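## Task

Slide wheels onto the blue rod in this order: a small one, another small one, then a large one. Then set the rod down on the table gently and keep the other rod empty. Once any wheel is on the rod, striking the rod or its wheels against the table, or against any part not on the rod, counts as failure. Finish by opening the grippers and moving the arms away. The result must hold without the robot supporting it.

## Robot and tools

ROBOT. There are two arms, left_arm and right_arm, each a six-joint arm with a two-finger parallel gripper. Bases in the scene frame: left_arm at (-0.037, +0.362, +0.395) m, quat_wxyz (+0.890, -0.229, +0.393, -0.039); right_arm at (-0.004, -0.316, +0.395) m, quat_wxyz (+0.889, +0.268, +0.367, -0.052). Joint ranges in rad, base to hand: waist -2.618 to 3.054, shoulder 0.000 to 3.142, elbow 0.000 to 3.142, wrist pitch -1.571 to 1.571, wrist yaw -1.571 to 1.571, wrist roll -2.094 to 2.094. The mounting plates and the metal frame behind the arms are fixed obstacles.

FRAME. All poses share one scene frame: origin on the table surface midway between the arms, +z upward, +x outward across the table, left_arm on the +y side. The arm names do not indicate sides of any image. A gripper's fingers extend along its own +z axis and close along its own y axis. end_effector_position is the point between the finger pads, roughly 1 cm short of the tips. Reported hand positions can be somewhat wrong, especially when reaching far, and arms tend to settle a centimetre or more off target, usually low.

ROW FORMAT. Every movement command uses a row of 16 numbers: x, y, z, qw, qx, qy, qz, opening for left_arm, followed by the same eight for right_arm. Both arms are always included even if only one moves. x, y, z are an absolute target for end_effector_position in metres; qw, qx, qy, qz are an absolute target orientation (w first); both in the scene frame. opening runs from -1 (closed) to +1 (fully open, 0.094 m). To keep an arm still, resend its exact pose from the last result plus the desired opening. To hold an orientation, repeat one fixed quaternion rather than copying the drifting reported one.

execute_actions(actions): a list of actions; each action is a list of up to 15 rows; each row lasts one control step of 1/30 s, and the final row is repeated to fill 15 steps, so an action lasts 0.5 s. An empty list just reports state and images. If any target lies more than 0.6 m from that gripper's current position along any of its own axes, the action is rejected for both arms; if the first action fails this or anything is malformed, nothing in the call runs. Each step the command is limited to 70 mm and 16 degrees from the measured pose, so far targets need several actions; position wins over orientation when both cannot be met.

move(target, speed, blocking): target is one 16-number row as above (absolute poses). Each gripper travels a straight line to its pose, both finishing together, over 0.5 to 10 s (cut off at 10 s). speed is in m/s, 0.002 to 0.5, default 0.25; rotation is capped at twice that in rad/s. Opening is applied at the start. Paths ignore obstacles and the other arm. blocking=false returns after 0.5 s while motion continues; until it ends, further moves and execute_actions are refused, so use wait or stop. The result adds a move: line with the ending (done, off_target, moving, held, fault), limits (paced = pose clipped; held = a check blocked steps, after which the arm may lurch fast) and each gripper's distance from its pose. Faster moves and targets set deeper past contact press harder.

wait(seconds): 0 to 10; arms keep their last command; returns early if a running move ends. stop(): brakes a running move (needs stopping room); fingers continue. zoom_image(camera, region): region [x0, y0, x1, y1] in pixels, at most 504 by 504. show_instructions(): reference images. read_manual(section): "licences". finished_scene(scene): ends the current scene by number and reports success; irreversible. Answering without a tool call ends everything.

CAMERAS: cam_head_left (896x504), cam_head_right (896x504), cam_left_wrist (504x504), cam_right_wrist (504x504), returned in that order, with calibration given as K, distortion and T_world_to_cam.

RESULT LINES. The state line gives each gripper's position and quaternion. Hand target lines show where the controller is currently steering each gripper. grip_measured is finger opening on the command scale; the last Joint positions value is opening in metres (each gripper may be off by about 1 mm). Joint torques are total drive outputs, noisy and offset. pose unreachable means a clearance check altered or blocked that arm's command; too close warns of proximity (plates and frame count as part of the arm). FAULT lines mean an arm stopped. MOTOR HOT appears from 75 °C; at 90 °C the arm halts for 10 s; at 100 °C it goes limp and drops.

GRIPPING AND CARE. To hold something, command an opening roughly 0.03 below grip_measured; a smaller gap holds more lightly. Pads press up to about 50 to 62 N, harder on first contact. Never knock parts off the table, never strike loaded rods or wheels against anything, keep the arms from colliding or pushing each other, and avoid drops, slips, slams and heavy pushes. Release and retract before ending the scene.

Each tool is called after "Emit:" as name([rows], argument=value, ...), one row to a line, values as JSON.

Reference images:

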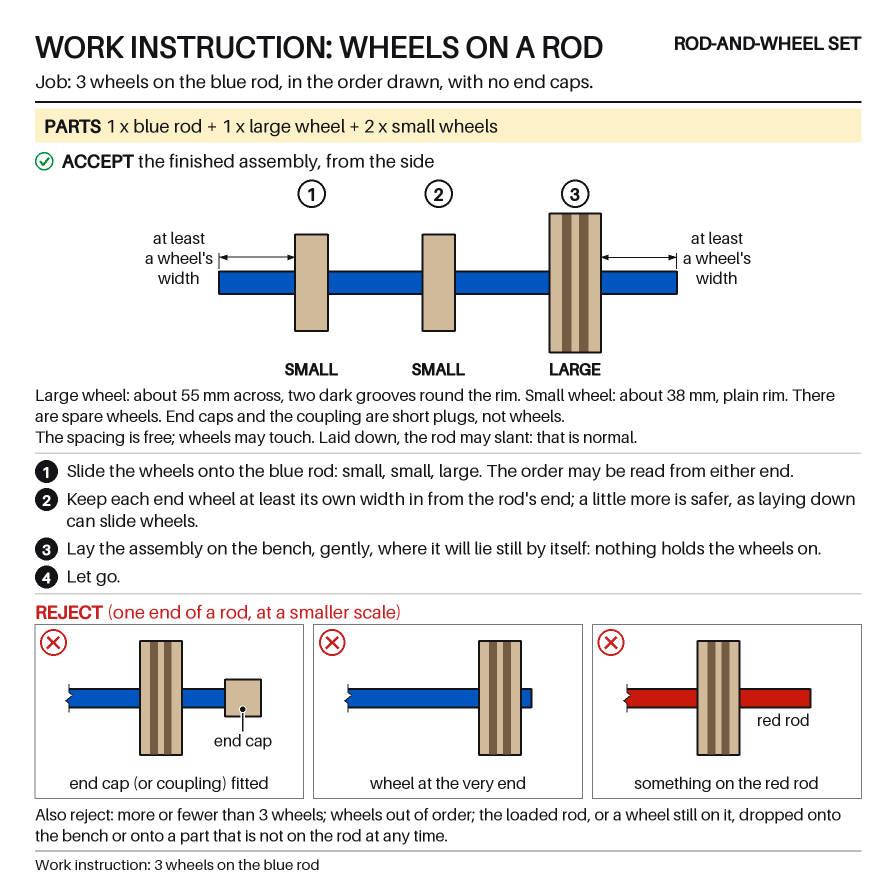

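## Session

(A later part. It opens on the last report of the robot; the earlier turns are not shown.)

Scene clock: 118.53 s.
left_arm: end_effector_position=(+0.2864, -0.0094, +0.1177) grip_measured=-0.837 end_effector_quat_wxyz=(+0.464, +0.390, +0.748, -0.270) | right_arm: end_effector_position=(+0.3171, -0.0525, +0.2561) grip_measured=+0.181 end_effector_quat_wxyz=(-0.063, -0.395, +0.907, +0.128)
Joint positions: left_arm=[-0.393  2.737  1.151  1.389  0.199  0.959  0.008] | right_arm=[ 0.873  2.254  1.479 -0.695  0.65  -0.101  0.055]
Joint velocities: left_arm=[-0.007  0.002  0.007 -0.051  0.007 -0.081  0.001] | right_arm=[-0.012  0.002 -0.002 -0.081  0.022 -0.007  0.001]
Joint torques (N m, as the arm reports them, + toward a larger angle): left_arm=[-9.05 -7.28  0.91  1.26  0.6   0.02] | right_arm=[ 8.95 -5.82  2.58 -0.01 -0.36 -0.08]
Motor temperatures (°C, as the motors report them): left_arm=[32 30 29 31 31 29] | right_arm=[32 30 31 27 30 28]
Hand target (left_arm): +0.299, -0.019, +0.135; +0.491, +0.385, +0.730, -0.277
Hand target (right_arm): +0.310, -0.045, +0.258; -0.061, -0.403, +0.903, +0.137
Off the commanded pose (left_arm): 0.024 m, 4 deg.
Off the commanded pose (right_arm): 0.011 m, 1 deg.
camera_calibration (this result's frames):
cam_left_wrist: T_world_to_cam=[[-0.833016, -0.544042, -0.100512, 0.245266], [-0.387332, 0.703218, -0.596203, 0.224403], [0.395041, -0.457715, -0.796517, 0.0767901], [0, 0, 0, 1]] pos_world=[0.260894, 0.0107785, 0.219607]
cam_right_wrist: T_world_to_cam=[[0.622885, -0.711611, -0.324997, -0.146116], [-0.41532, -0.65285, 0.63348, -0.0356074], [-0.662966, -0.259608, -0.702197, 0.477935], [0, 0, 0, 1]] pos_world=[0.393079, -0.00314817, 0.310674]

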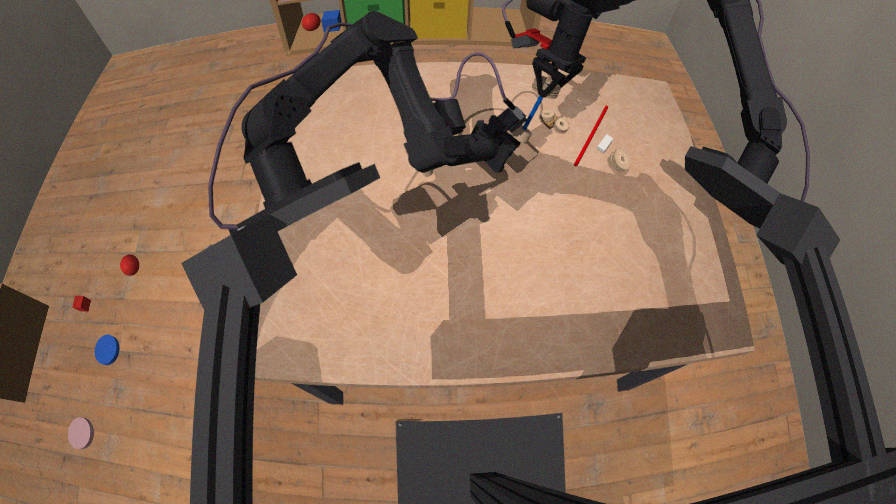

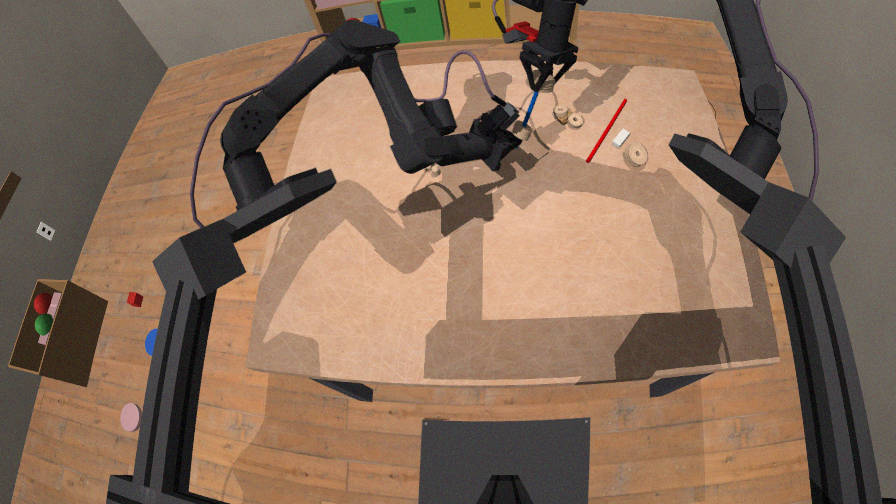

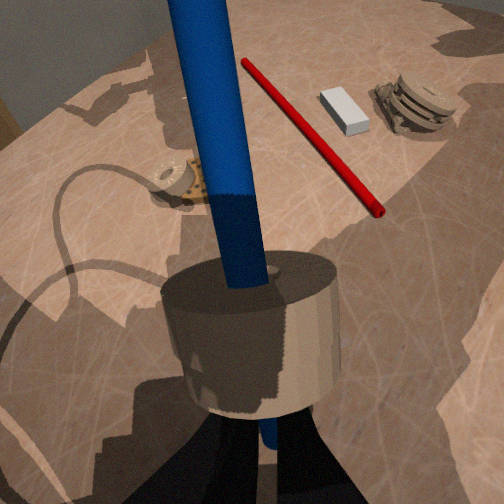

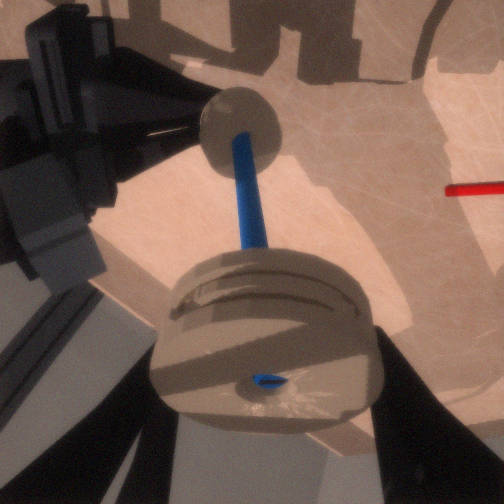

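Emit:
execute_actions([
  [[0.30,-0.02,0.135,0.491,0.385,0.730,-0.277,-0.9,0.309,-0.040,0.248,-0.061,-0.403,0.903,0.137,0.1]],
  [[0.30,-0.02,0.135,0.491,0.385,0.730,-0.277,-0.9,0.307,-0.037,0.236,-0.061,-0.403,0.903,0.137,0.1]],
  [[0.30,-0.02,0.135,0.491,0.385,0.730,-0.277,-0.9,0.307,-0.037,0.236,-0.061,-0.403,0.903,0.137,0.1]],
  [[0.30,-0.02,0.135,0.491,0.385,0.730,-0.277,-0.9,0.307,-0.037,0.236,-0.061,-0.403,0.903,0.137,0.5]],
  [[0.30,-0.02,0.135,0.491,0.385,0.730,-0.277,-0.9,0.313,-0.046,0.27,-0.061,-0.403,0.903,0.137,0.5]],
  [[0.30,-0.02,0.135,0.491,0.385,0.730,-0.277,-0.9,0.322,-0.06,0.32,-0.061,-0.403,0.903,0.137,0.5]],
  [[0.30,-0.02,0.135,0.491,0.385,0.730,-0.277,-0.9,0.33,-0.12,0.32,-0.061,-0.403,0.903,0.137,0.5]],
  [[0.30,-0.02,0.135,0.491,0.385,0.730,-0.277,-0.9,0.33,-0.19,0.32,-0.061,-0.403,0.903,0.137,0.5]],
  [[0.30,-0.02,0.135,0.491,0.385,0.730,-0.277,-0.9,0.33,-0.26,0.32,-0.061,-0.403,0.903,0.137,0.5]],
])

Emit:
zoom_image(camera="cam_head_left", region=[440, 60, 600, 220])

Scene clock: 123.33 s.
left_arm: end_effector_position=(+0.2867, -0.0093, +0.1178) grip_measured=-0.837 end_effector_quat_wxyz=(+0.464, +0.390, +0.748, -0.269) | right_arm: end_effector_position=(+0.3368, -0.2656, +0.3162) grip_measured=+0.498 end_effector_quat_wxyz=(-0.060, -0.386, +0.912, +0.126)
Joint positions: left_arm=[-0.393  2.737  1.151  1.391  0.199  0.96   0.008] | right_arm=[ 0.657  1.5    1.129 -0.933  0.615 -0.35   0.07 ]
Joint velocities: left_arm=[-0.022 -0.007 -0.017 -0.022 -0.022 -0.051  0.001] | right_arm=[-0.012 -0.012  0.007  0.007 -0.007 -0.066 -0.002]
Joint torques (N m, as the arm reports them, + toward a larger angle): left_arm=[-9.05 -7.29  0.9   1.24  0.61  0.  ] | right_arm=[ 4.9  -4.85  3.46 -0.42 -0.33 -0.08]
Motor temperatures (°C, as the motors report them): left_arm=[32 30 29 31 31 29] | right_arm=[32 30 31 27 30 28]
Hand target (left_arm): +0.299, -0.019, +0.135; +0.491, +0.385, +0.730, -0.277
Hand target (right_arm): +0.331, -0.260, +0.319; -0.061, -0.403, +0.903, +0.137
Off the commanded pose (left_arm): 0.024 m, 4 deg.
Off the commanded pose (right_arm): 0.010 m, 3 deg.
camera_calibration (this result's frames):
cam_left_wrist: T_world_to_cam=[[-0.832409, -0.544759, -0.101648, 0.24555], [-0.387096, 0.702851, -0.59679, 0.224562], [0.39655, -0.457426, -0.795933, 0.0763568], [0, 0, 0, 1]] pos_world=[0.261046, 0.0108596, 0.219751]
cam_right_wrist: T_world_to_cam=[[0.609934, -0.725574, -0.318628, -0.291915], [-0.432306, -0.641634, 0.633575, -0.195938], [-0.664148, -0.248694, -0.705024, 0.482046], [0, 0, 0, 1]] pos_world=[0.413493, -0.217644, 0.370983]

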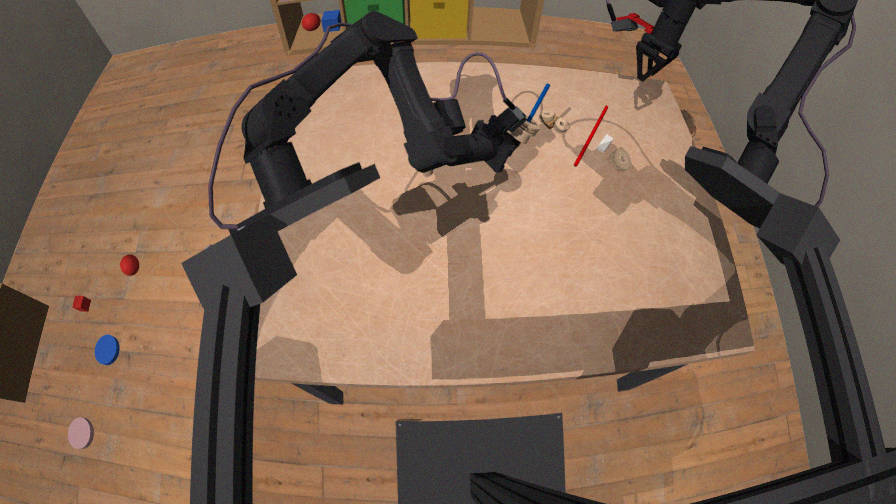

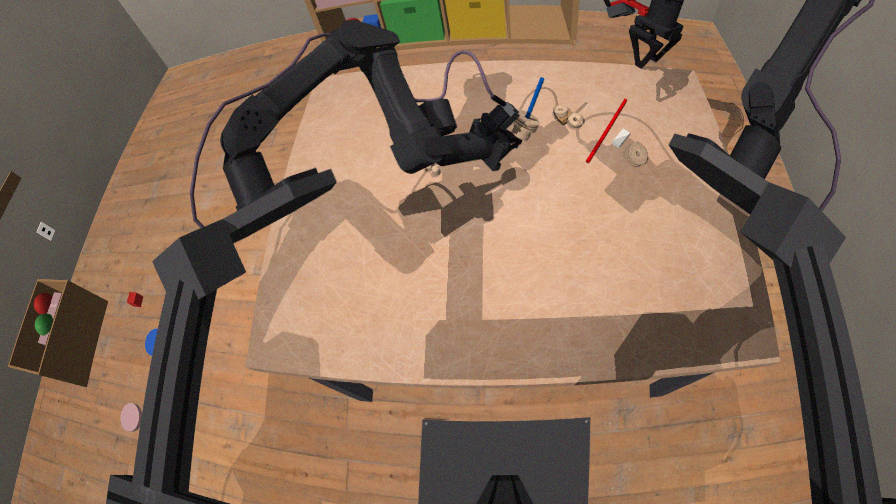

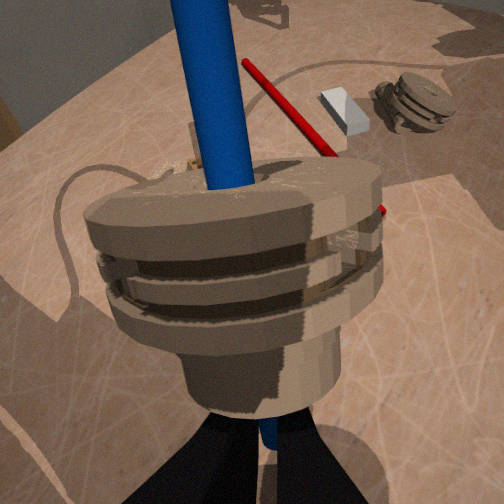

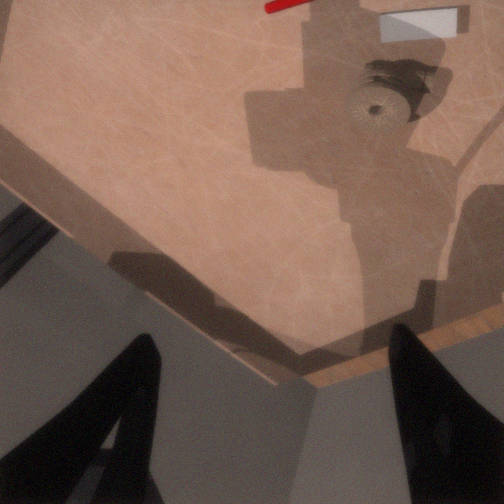

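Region (440, 60, 600, 220) of cam_head_left's 896x504 image, scaled by 3.150, with more detail than that image has.

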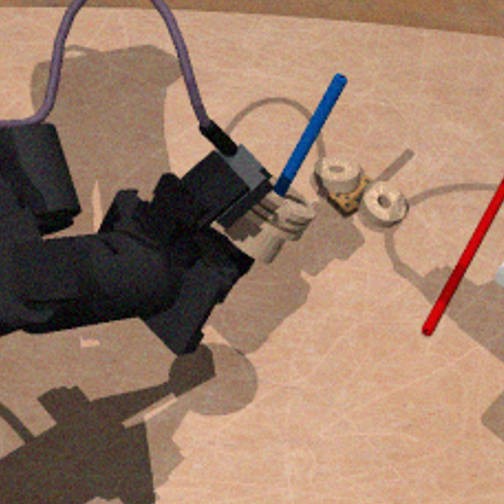

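Emit:
move(target=[0.22,0.03,0.10,0.242,0.346,0.902,-0.093,-0.9,0.33,-0.26,0.32,-0.061,-0.403,0.903,0.137,0.5], speed=0.12)

Emit:
move(target=[0.20,0.03,0.06,0,0.358,0.934,0,-0.9,0.33,-0.26,0.32,-0.061,-0.403,0.903,0.137,0.5], speed=0.08)

Emit:
zoom_image(camera="cam_head_right", region=[460, 100, 620, 260])

Scene clock: 126.87 s.
left_arm: end_effector_position=(+0.2187, +0.0382, +0.0882) grip_measured=-0.837 end_effector_quat_wxyz=(+0.236, +0.345, +0.905, -0.080) | right_arm: end_effector_position=(+0.3367, -0.2654, +0.3163) grip_measured=+0.498 end_effector_quat_wxyz=(-0.060, -0.389, +0.910, +0.127)
Joint positions: left_arm=[-0.58   2.72   1.043  1.22  -0.603  0.697  0.008] | right_arm=[ 0.657  1.5    1.129 -0.933  0.614 -0.358  0.07 ]
Joint velocities: left_arm=[ 0.007 -0.017  0.007  0.007  0.051 -0.022 -0.001] | right_arm=[ 0.002 -0.007 -0.002  0.051  0.037 -0.007  0.001]
Joint torques (N m, as the arm reports them, + toward a larger angle): left_arm=[-9.55 -7.49 -1.7   0.85  0.18 -0.08] | right_arm=[ 5.09 -5.27  3.03 -0.42 -0.27 -0.06]
Motor temperatures (°C, as the motors report them): left_arm=[32 30 29 31 31 29] | right_arm=[32 30 31 27 30 28]
Hand target (left_arm): +0.220, +0.031, +0.100; +0.244, +0.346, +0.902, -0.091
Hand target (right_arm): +0.330, -0.260, +0.320; -0.061, -0.403, +0.903, +0.137
Off the commanded pose (left_arm): 0.014 m, 2 deg.
Off the commanded pose (right_arm): 0.009 m, 2 deg.
move: off_target (left_arm)
camera_calibration (this result's frames):
cam_left_wrist: T_world_to_cam=[[-0.719174, -0.682455, -0.130556, 0.194816], [-0.687674, 0.725987, -0.00686215, 0.160025], [0.0994648, 0.0848447, -0.991417, 0.162935], [0, 0, 0, 1]] pos_world=[0.233945, 0.00295256, 0.188069]
cam_right_wrist: T_world_to_cam=[[0.615347, -0.720244, -0.320307, -0.291529], [-0.428149, -0.646576, 0.63137, -0.197891], [-0.661843, -0.251373, -0.706241, 0.480979], [0, 0, 0, 1]] pos_world=[0.412997, -0.217019, 0.37125]

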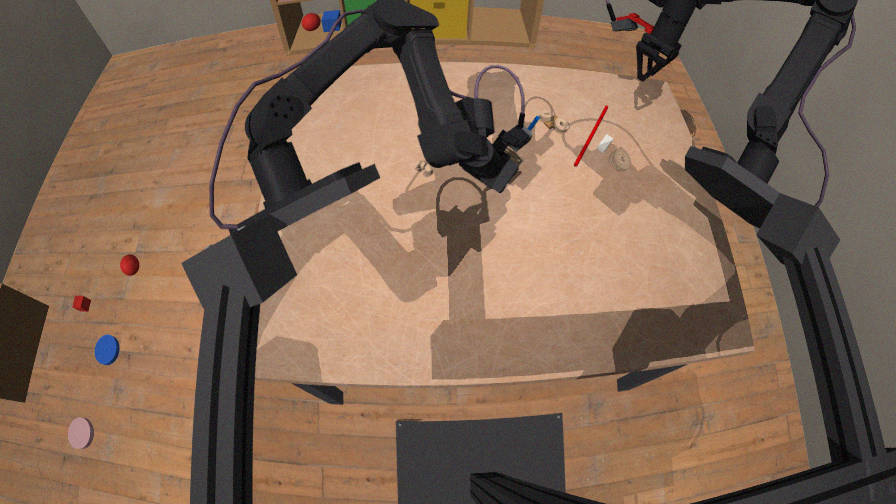

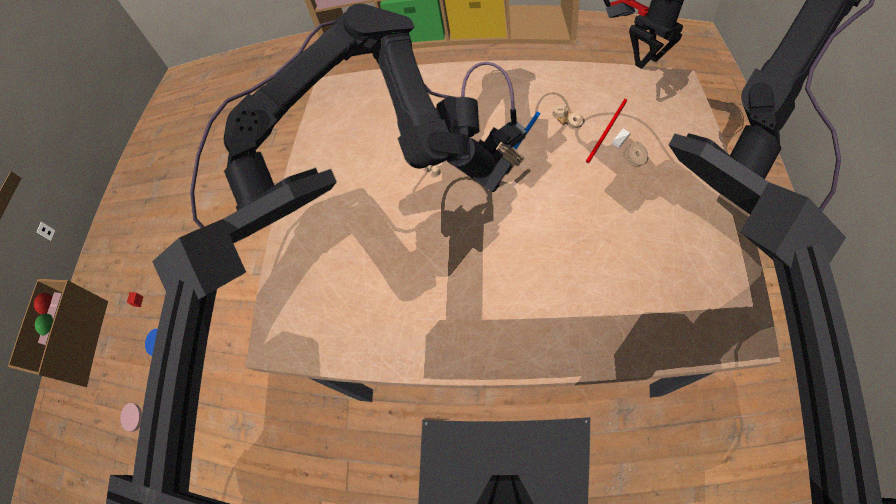

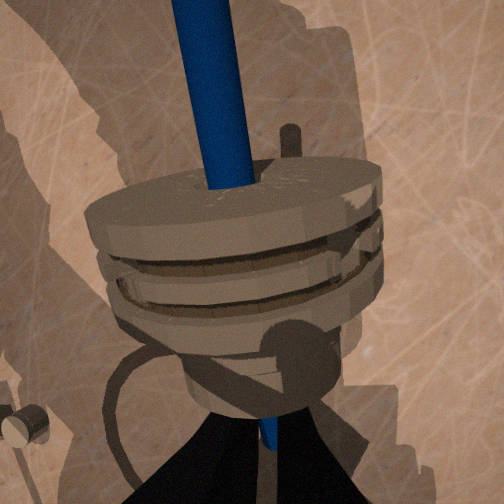

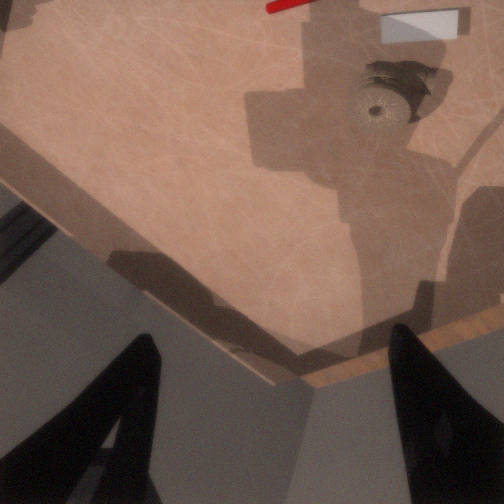

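Scene clock: 130.57 s.
left_arm: end_effector_position=(+0.1993, +0.0437, +0.0531) grip_measured=-0.837 end_effector_quat_wxyz=(-0.008, +0.356, +0.935, +0.007) | right_arm: end_effector_position=(+0.3367, -0.2654, +0.3163) grip_measured=+0.498 end_effector_quat_wxyz=(-0.060, -0.389, +0.910, +0.127)
Joint positions: left_arm=[-0.6    2.718  1.483  0.129 -0.855  0.244  0.008] | right_arm=[ 0.657  1.5    1.129 -0.933  0.614 -0.358  0.07 ]
Joint velocities: left_arm=[-0.007  0.022 -0.012 -0.007 -0.066 -0.051  0.   ] | right_arm=[ 0.007 -0.007  0.002  0.022 -0.007 -0.007 -0.001]
Joint torques (N m, as the arm reports them, + toward a larger angle): left_arm=[-11.05  -6.37   2.29   0.01  -0.06  -0.04] | right_arm=[ 5.2  -5.12  2.88 -0.37 -0.29 -0.08]
Motor temperatures (°C, as the motors report them): left_arm=[32 30 29 31 30 29] | right_arm=[31 30 31 27 30 28]
Hand target (left_arm): +0.201, +0.031, +0.061; +0.002, +0.359, +0.933, +0.002
Hand target (right_arm): +0.330, -0.260, +0.320; -0.061, -0.403, +0.903, +0.137
Off the commanded pose (left_arm): 0.015 m, 1 deg.
Off the commanded pose (right_arm): 0.009 m, 2 deg.
move: off_target (left_arm)
camera_calibration (this result's frames):
cam_left_wrist: T_world_to_cam=[[-0.756055, -0.651639, -0.061226, 0.182363], [-0.591375, 0.640046, 0.490527, 0.100599], [-0.280459, 0.407073, -0.869272, 0.184753], [0, 0, 0, 1]] pos_world=[0.249184, -0.0207607, 0.12242]
cam_right_wrist: T_world_to_cam=[[0.615347, -0.720244, -0.320307, -0.291529], [-0.428149, -0.646576, 0.63137, -0.197891], [-0.661843, -0.251373, -0.706241, 0.480979], [0, 0, 0, 1]] pos_world=[0.412997, -0.217019, 0.37125]

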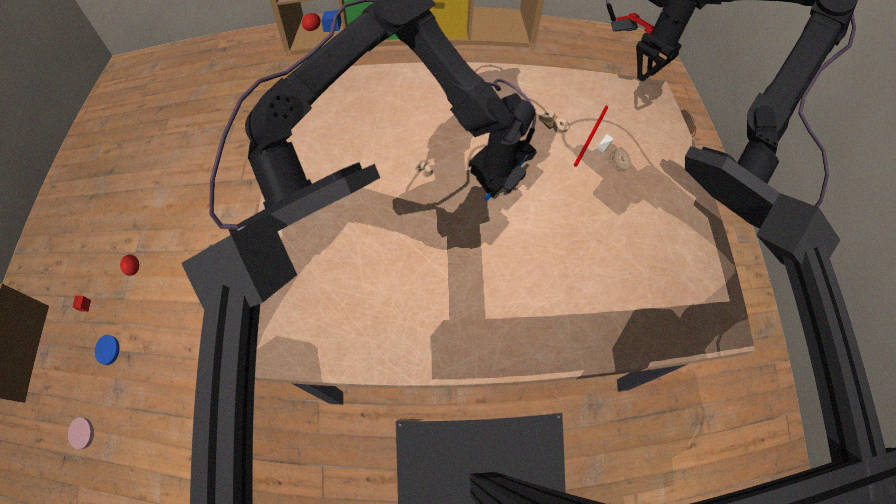

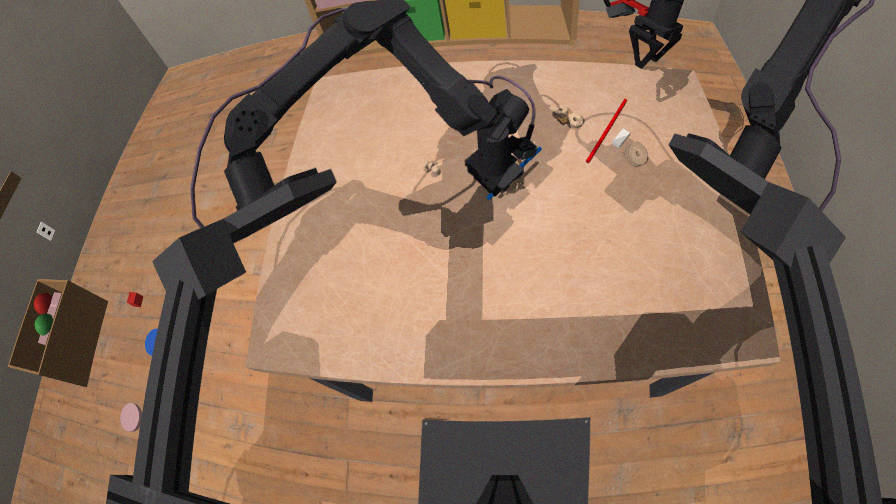

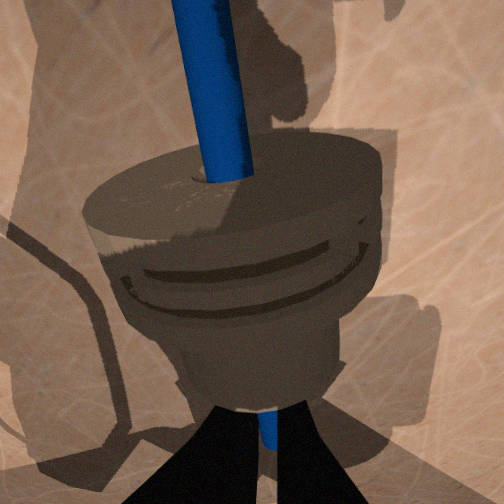

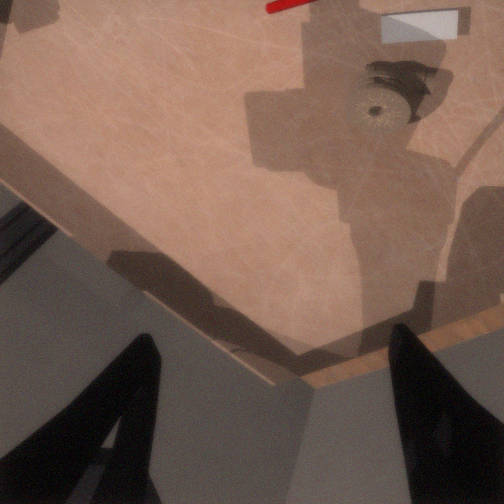

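Region (460, 100, 620, 260) of cam_head_right's 896x504 image, scaled by 3.150, with more detail than that image has.

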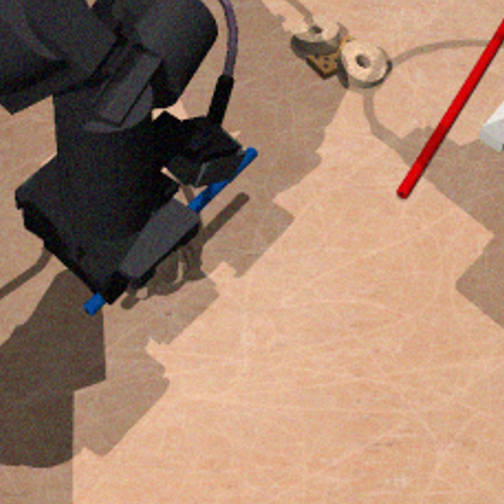

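Emit:
move(target=[0.20,0.04,0.034,0,0.358,0.934,0,-0.9,0.33,-0.26,0.32,-0.061,-0.403,0.903,0.137,0.5], speed=0.01)

Emit:
zoom_image(camera="cam_head_right", region=[460, 100, 620, 260])

Scene clock: 132.83 s.
left_arm: end_effector_position=(+0.1943, +0.0492, +0.0359) grip_measured=-0.837 end_effector_quat_wxyz=(-0.012, +0.365, +0.931, +0.008) | right_arm: end_effector_position=(+0.3367, -0.2654, +0.3163) grip_measured=+0.498 end_effector_quat_wxyz=(-0.060, -0.389, +0.910, +0.127)
Joint positions: left_arm=[-0.566  2.753  1.493  0.178 -0.84   0.302  0.008] | right_arm=[ 0.657  1.5    1.129 -0.933  0.614 -0.358  0.07 ]
Joint velocities: left_arm=[-0.007  0.002 -0.017 -0.051 -0.051 -0.022 -0.001] | right_arm=[ 0.007 -0.017 -0.012 -0.022  0.051  0.095 -0.   ]
Joint torques (N m, as the arm reports them, + toward a larger angle): left_arm=[-8.8  -5.86  2.35  0.31  0.08  0.08] | right_arm=[ 5.09 -5.19  2.91 -0.42 -0.34 -0.07]
Motor temperatures (°C, as the motors report them): left_arm=[32 30 29 30 30 29] | right_arm=[31 30 31 27 30 28]
Hand target (left_arm): +0.200, +0.040, +0.034; -0.000, +0.358, +0.934, -0.000
Hand target (right_arm): +0.330, -0.260, +0.320; -0.061, -0.403, +0.903, +0.137
Off the commanded pose (left_arm): 0.011 m, 2 deg.
Off the commanded pose (right_arm): 0.009 m, 2 deg.
move: off_target (left_arm)
camera_calibration (this result's frames):
cam_left_wrist: T_world_to_cam=[[-0.769201, -0.636275, -0.0590184, 0.182875], [-0.57555, 0.649729, 0.496583, 0.0987725], [-0.277617, 0.41594, -0.865981, 0.165009], [0, 0, 0, 1]] pos_world=[0.243326, -0.0164505, 0.104639]
cam_right_wrist: T_world_to_cam=[[0.615634, -0.719993, -0.32032, -0.291555], [-0.427957, -0.646783, 0.631288, -0.197985], [-0.661701, -0.251559, -0.706307, 0.480902], [0, 0, 0, 1]] pos_world=[0.412975, -0.216995, 0.371259]

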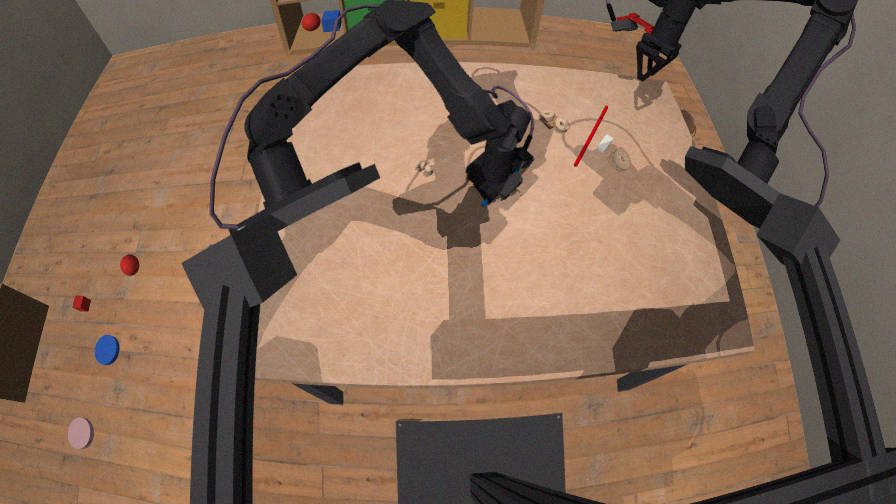

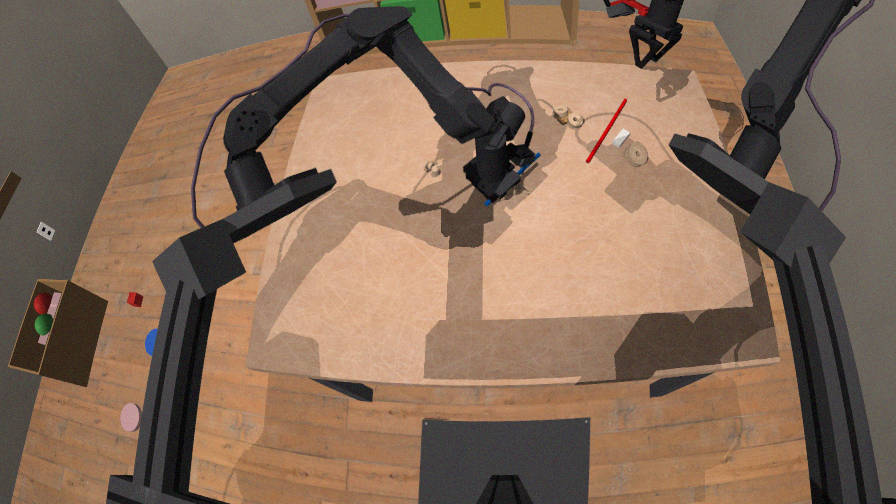

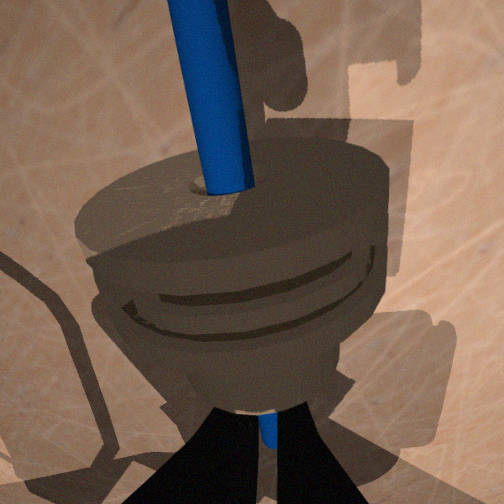

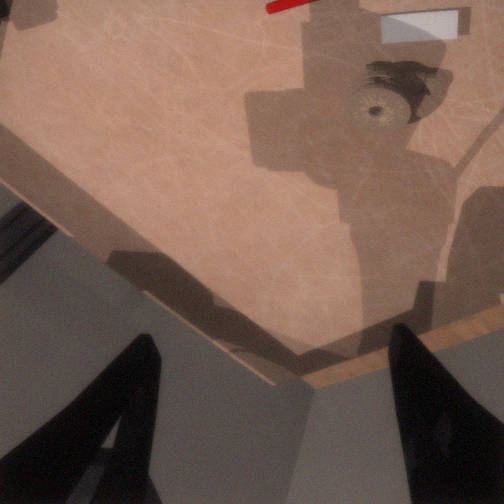

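Region (460, 100, 620, 260) of cam_head_right's 896x504 image, scaled by 3.150, with more detail than that image has.

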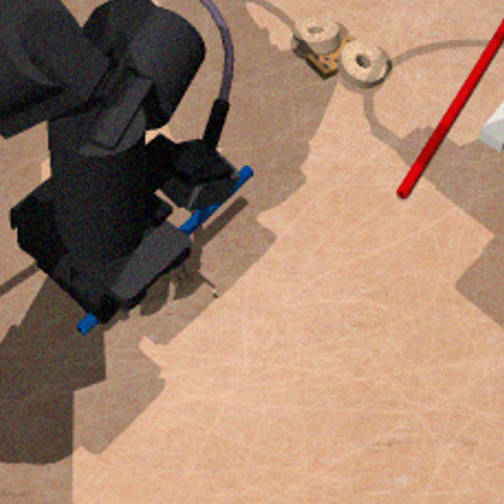

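The large wheel has moved, so it is touching the table. I'll release gently and lift clear.

Emit:
execute_actions([
  [[0.20,0.04,0.034,0,0.358,0.934,0,-0.82,0.33,-0.26,0.32,-0.061,-0.403,0.903,0.137,0.5]],
  [[0.20,0.04,0.034,0,0.358,0.934,0,-0.78,0.33,-0.26,0.32,-0.061,-0.403,0.903,0.137,0.5]],
  [[0.20,0.04,0.034,0,0.358,0.934,0,-0.5,0.33,-0.26,0.32,-0.061,-0.403,0.903,0.137,0.5]],
  [[0.195,0.045,0.07,0,0.358,0.934,0,-0.5,0.33,-0.26,0.32,-0.061,-0.403,0.903,0.137,0.5]],
  [[0.18,0.08,0.13,0,0.358,0.934,0,-0.5,0.33,-0.26,0.32,-0.061,-0.403,0.903,0.137,0.5]],
  [[0.15,0.14,0.17,0,0.358,0.934,0,-0.5,0.33,-0.26,0.32,-0.061,-0.403,0.903,0.137,0.5]],
  [[0.13,0.2,0.2,0,0.358,0.934,0,-0.5,0.33,-0.26,0.32,-0.061,-0.403,0.903,0.137,0.5]],
  [[0.13,0.2,0.2,0,0.358,0.934,0,-0.5,0.33,-0.26,0.32,-0.061,-0.403,0.903,0.137,0.5]],
])

Emit:
zoom_image(camera="cam_head_right", region=[460, 100, 620, 260])

Scene clock: 137.10 s.
left_arm: end_effector_position=(+0.1284, +0.2030, +0.1953) grip_measured=-0.503 end_effector_quat_wxyz=(-0.010, +0.360, +0.933, +0.005) | right_arm: end_effector_position=(+0.3367, -0.2654, +0.3163) grip_measured=+0.498 end_effector_quat_wxyz=(-0.060, -0.389, +0.910, +0.127)
Joint positions: left_arm=[-0.739  2.03   0.506  0.258 -0.903  0.049  0.023] | right_arm=[ 0.657  1.5    1.129 -0.933  0.614 -0.358  0.07 ]
Joint velocities: left_arm=[ 0.022 -0.017  0.012 -0.037  0.007 -0.022 -0.   ] | right_arm=[ 0.017  0.012 -0.012 -0.037  0.022  0.022  0.   ]
Joint torques (N m, as the arm reports them, + toward a larger angle): left_arm=[-6.53 -5.38 -0.82  0.18 -0.03 -0.08] | right_arm=[ 4.85 -5.02  2.93 -0.4  -0.35 -0.07]
Motor temperatures (°C, as the motors report them): left_arm=[32 30 29 30 30 29] | right_arm=[31 30 31 27 30 28]
Hand target (left_arm): +0.130, +0.200, +0.200; -0.000, +0.358, +0.934, -0.000
Hand target (right_arm): +0.330, -0.260, +0.320; -0.061, -0.403, +0.903, +0.137
Off the commanded pose (left_arm): 0.006 m, 1 deg.
Off the commanded pose (right_arm): 0.009 m, 2 deg.
camera_calibration (this result's frames):
cam_left_wrist: T_world_to_cam=[[-0.762684, -0.644275, -0.0567789, 0.239823], [-0.582984, 0.646794, 0.491719, -0.115691], [-0.280078, 0.408127, -0.868901, 0.223244], [0, 0, 0, 1]] pos_world=[0.177989, 0.138229, 0.264482]
cam_right_wrist: T_world_to_cam=[[0.615634, -0.719993, -0.32032, -0.291555], [-0.427957, -0.646783, 0.631288, -0.197985], [-0.661701, -0.251559, -0.706307, 0.480902], [0, 0, 0, 1]] pos_world=[0.412975, -0.216995, 0.371259]

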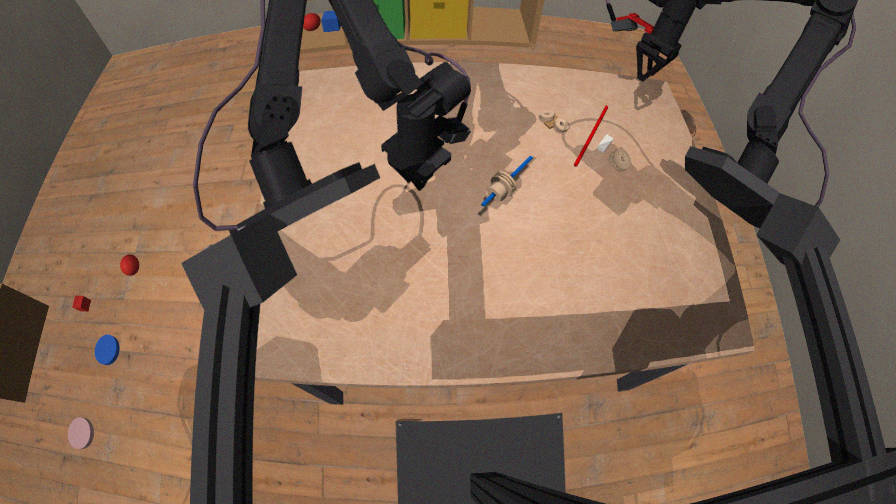

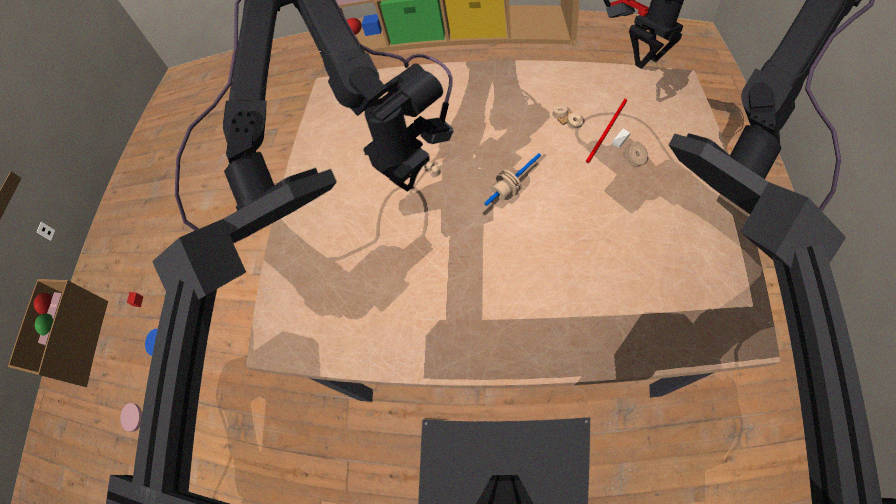

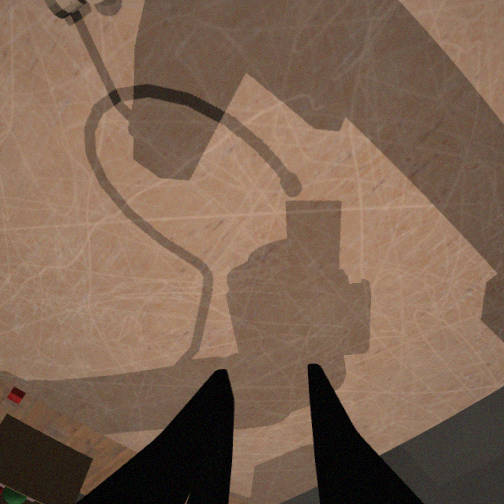

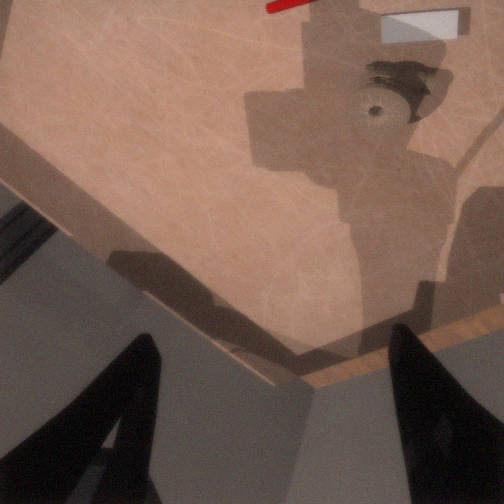

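Region (460, 100, 620, 260) of cam_head_right's 896x504 image, scaled by 3.150, with more detail than that image has.

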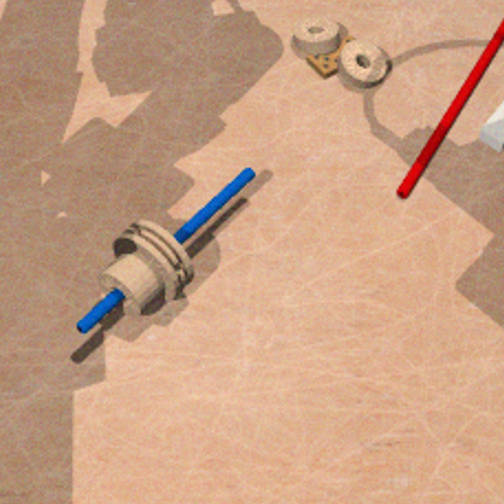

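Emit:
finished_scene(scene=1)

The scene is finished: the task was done.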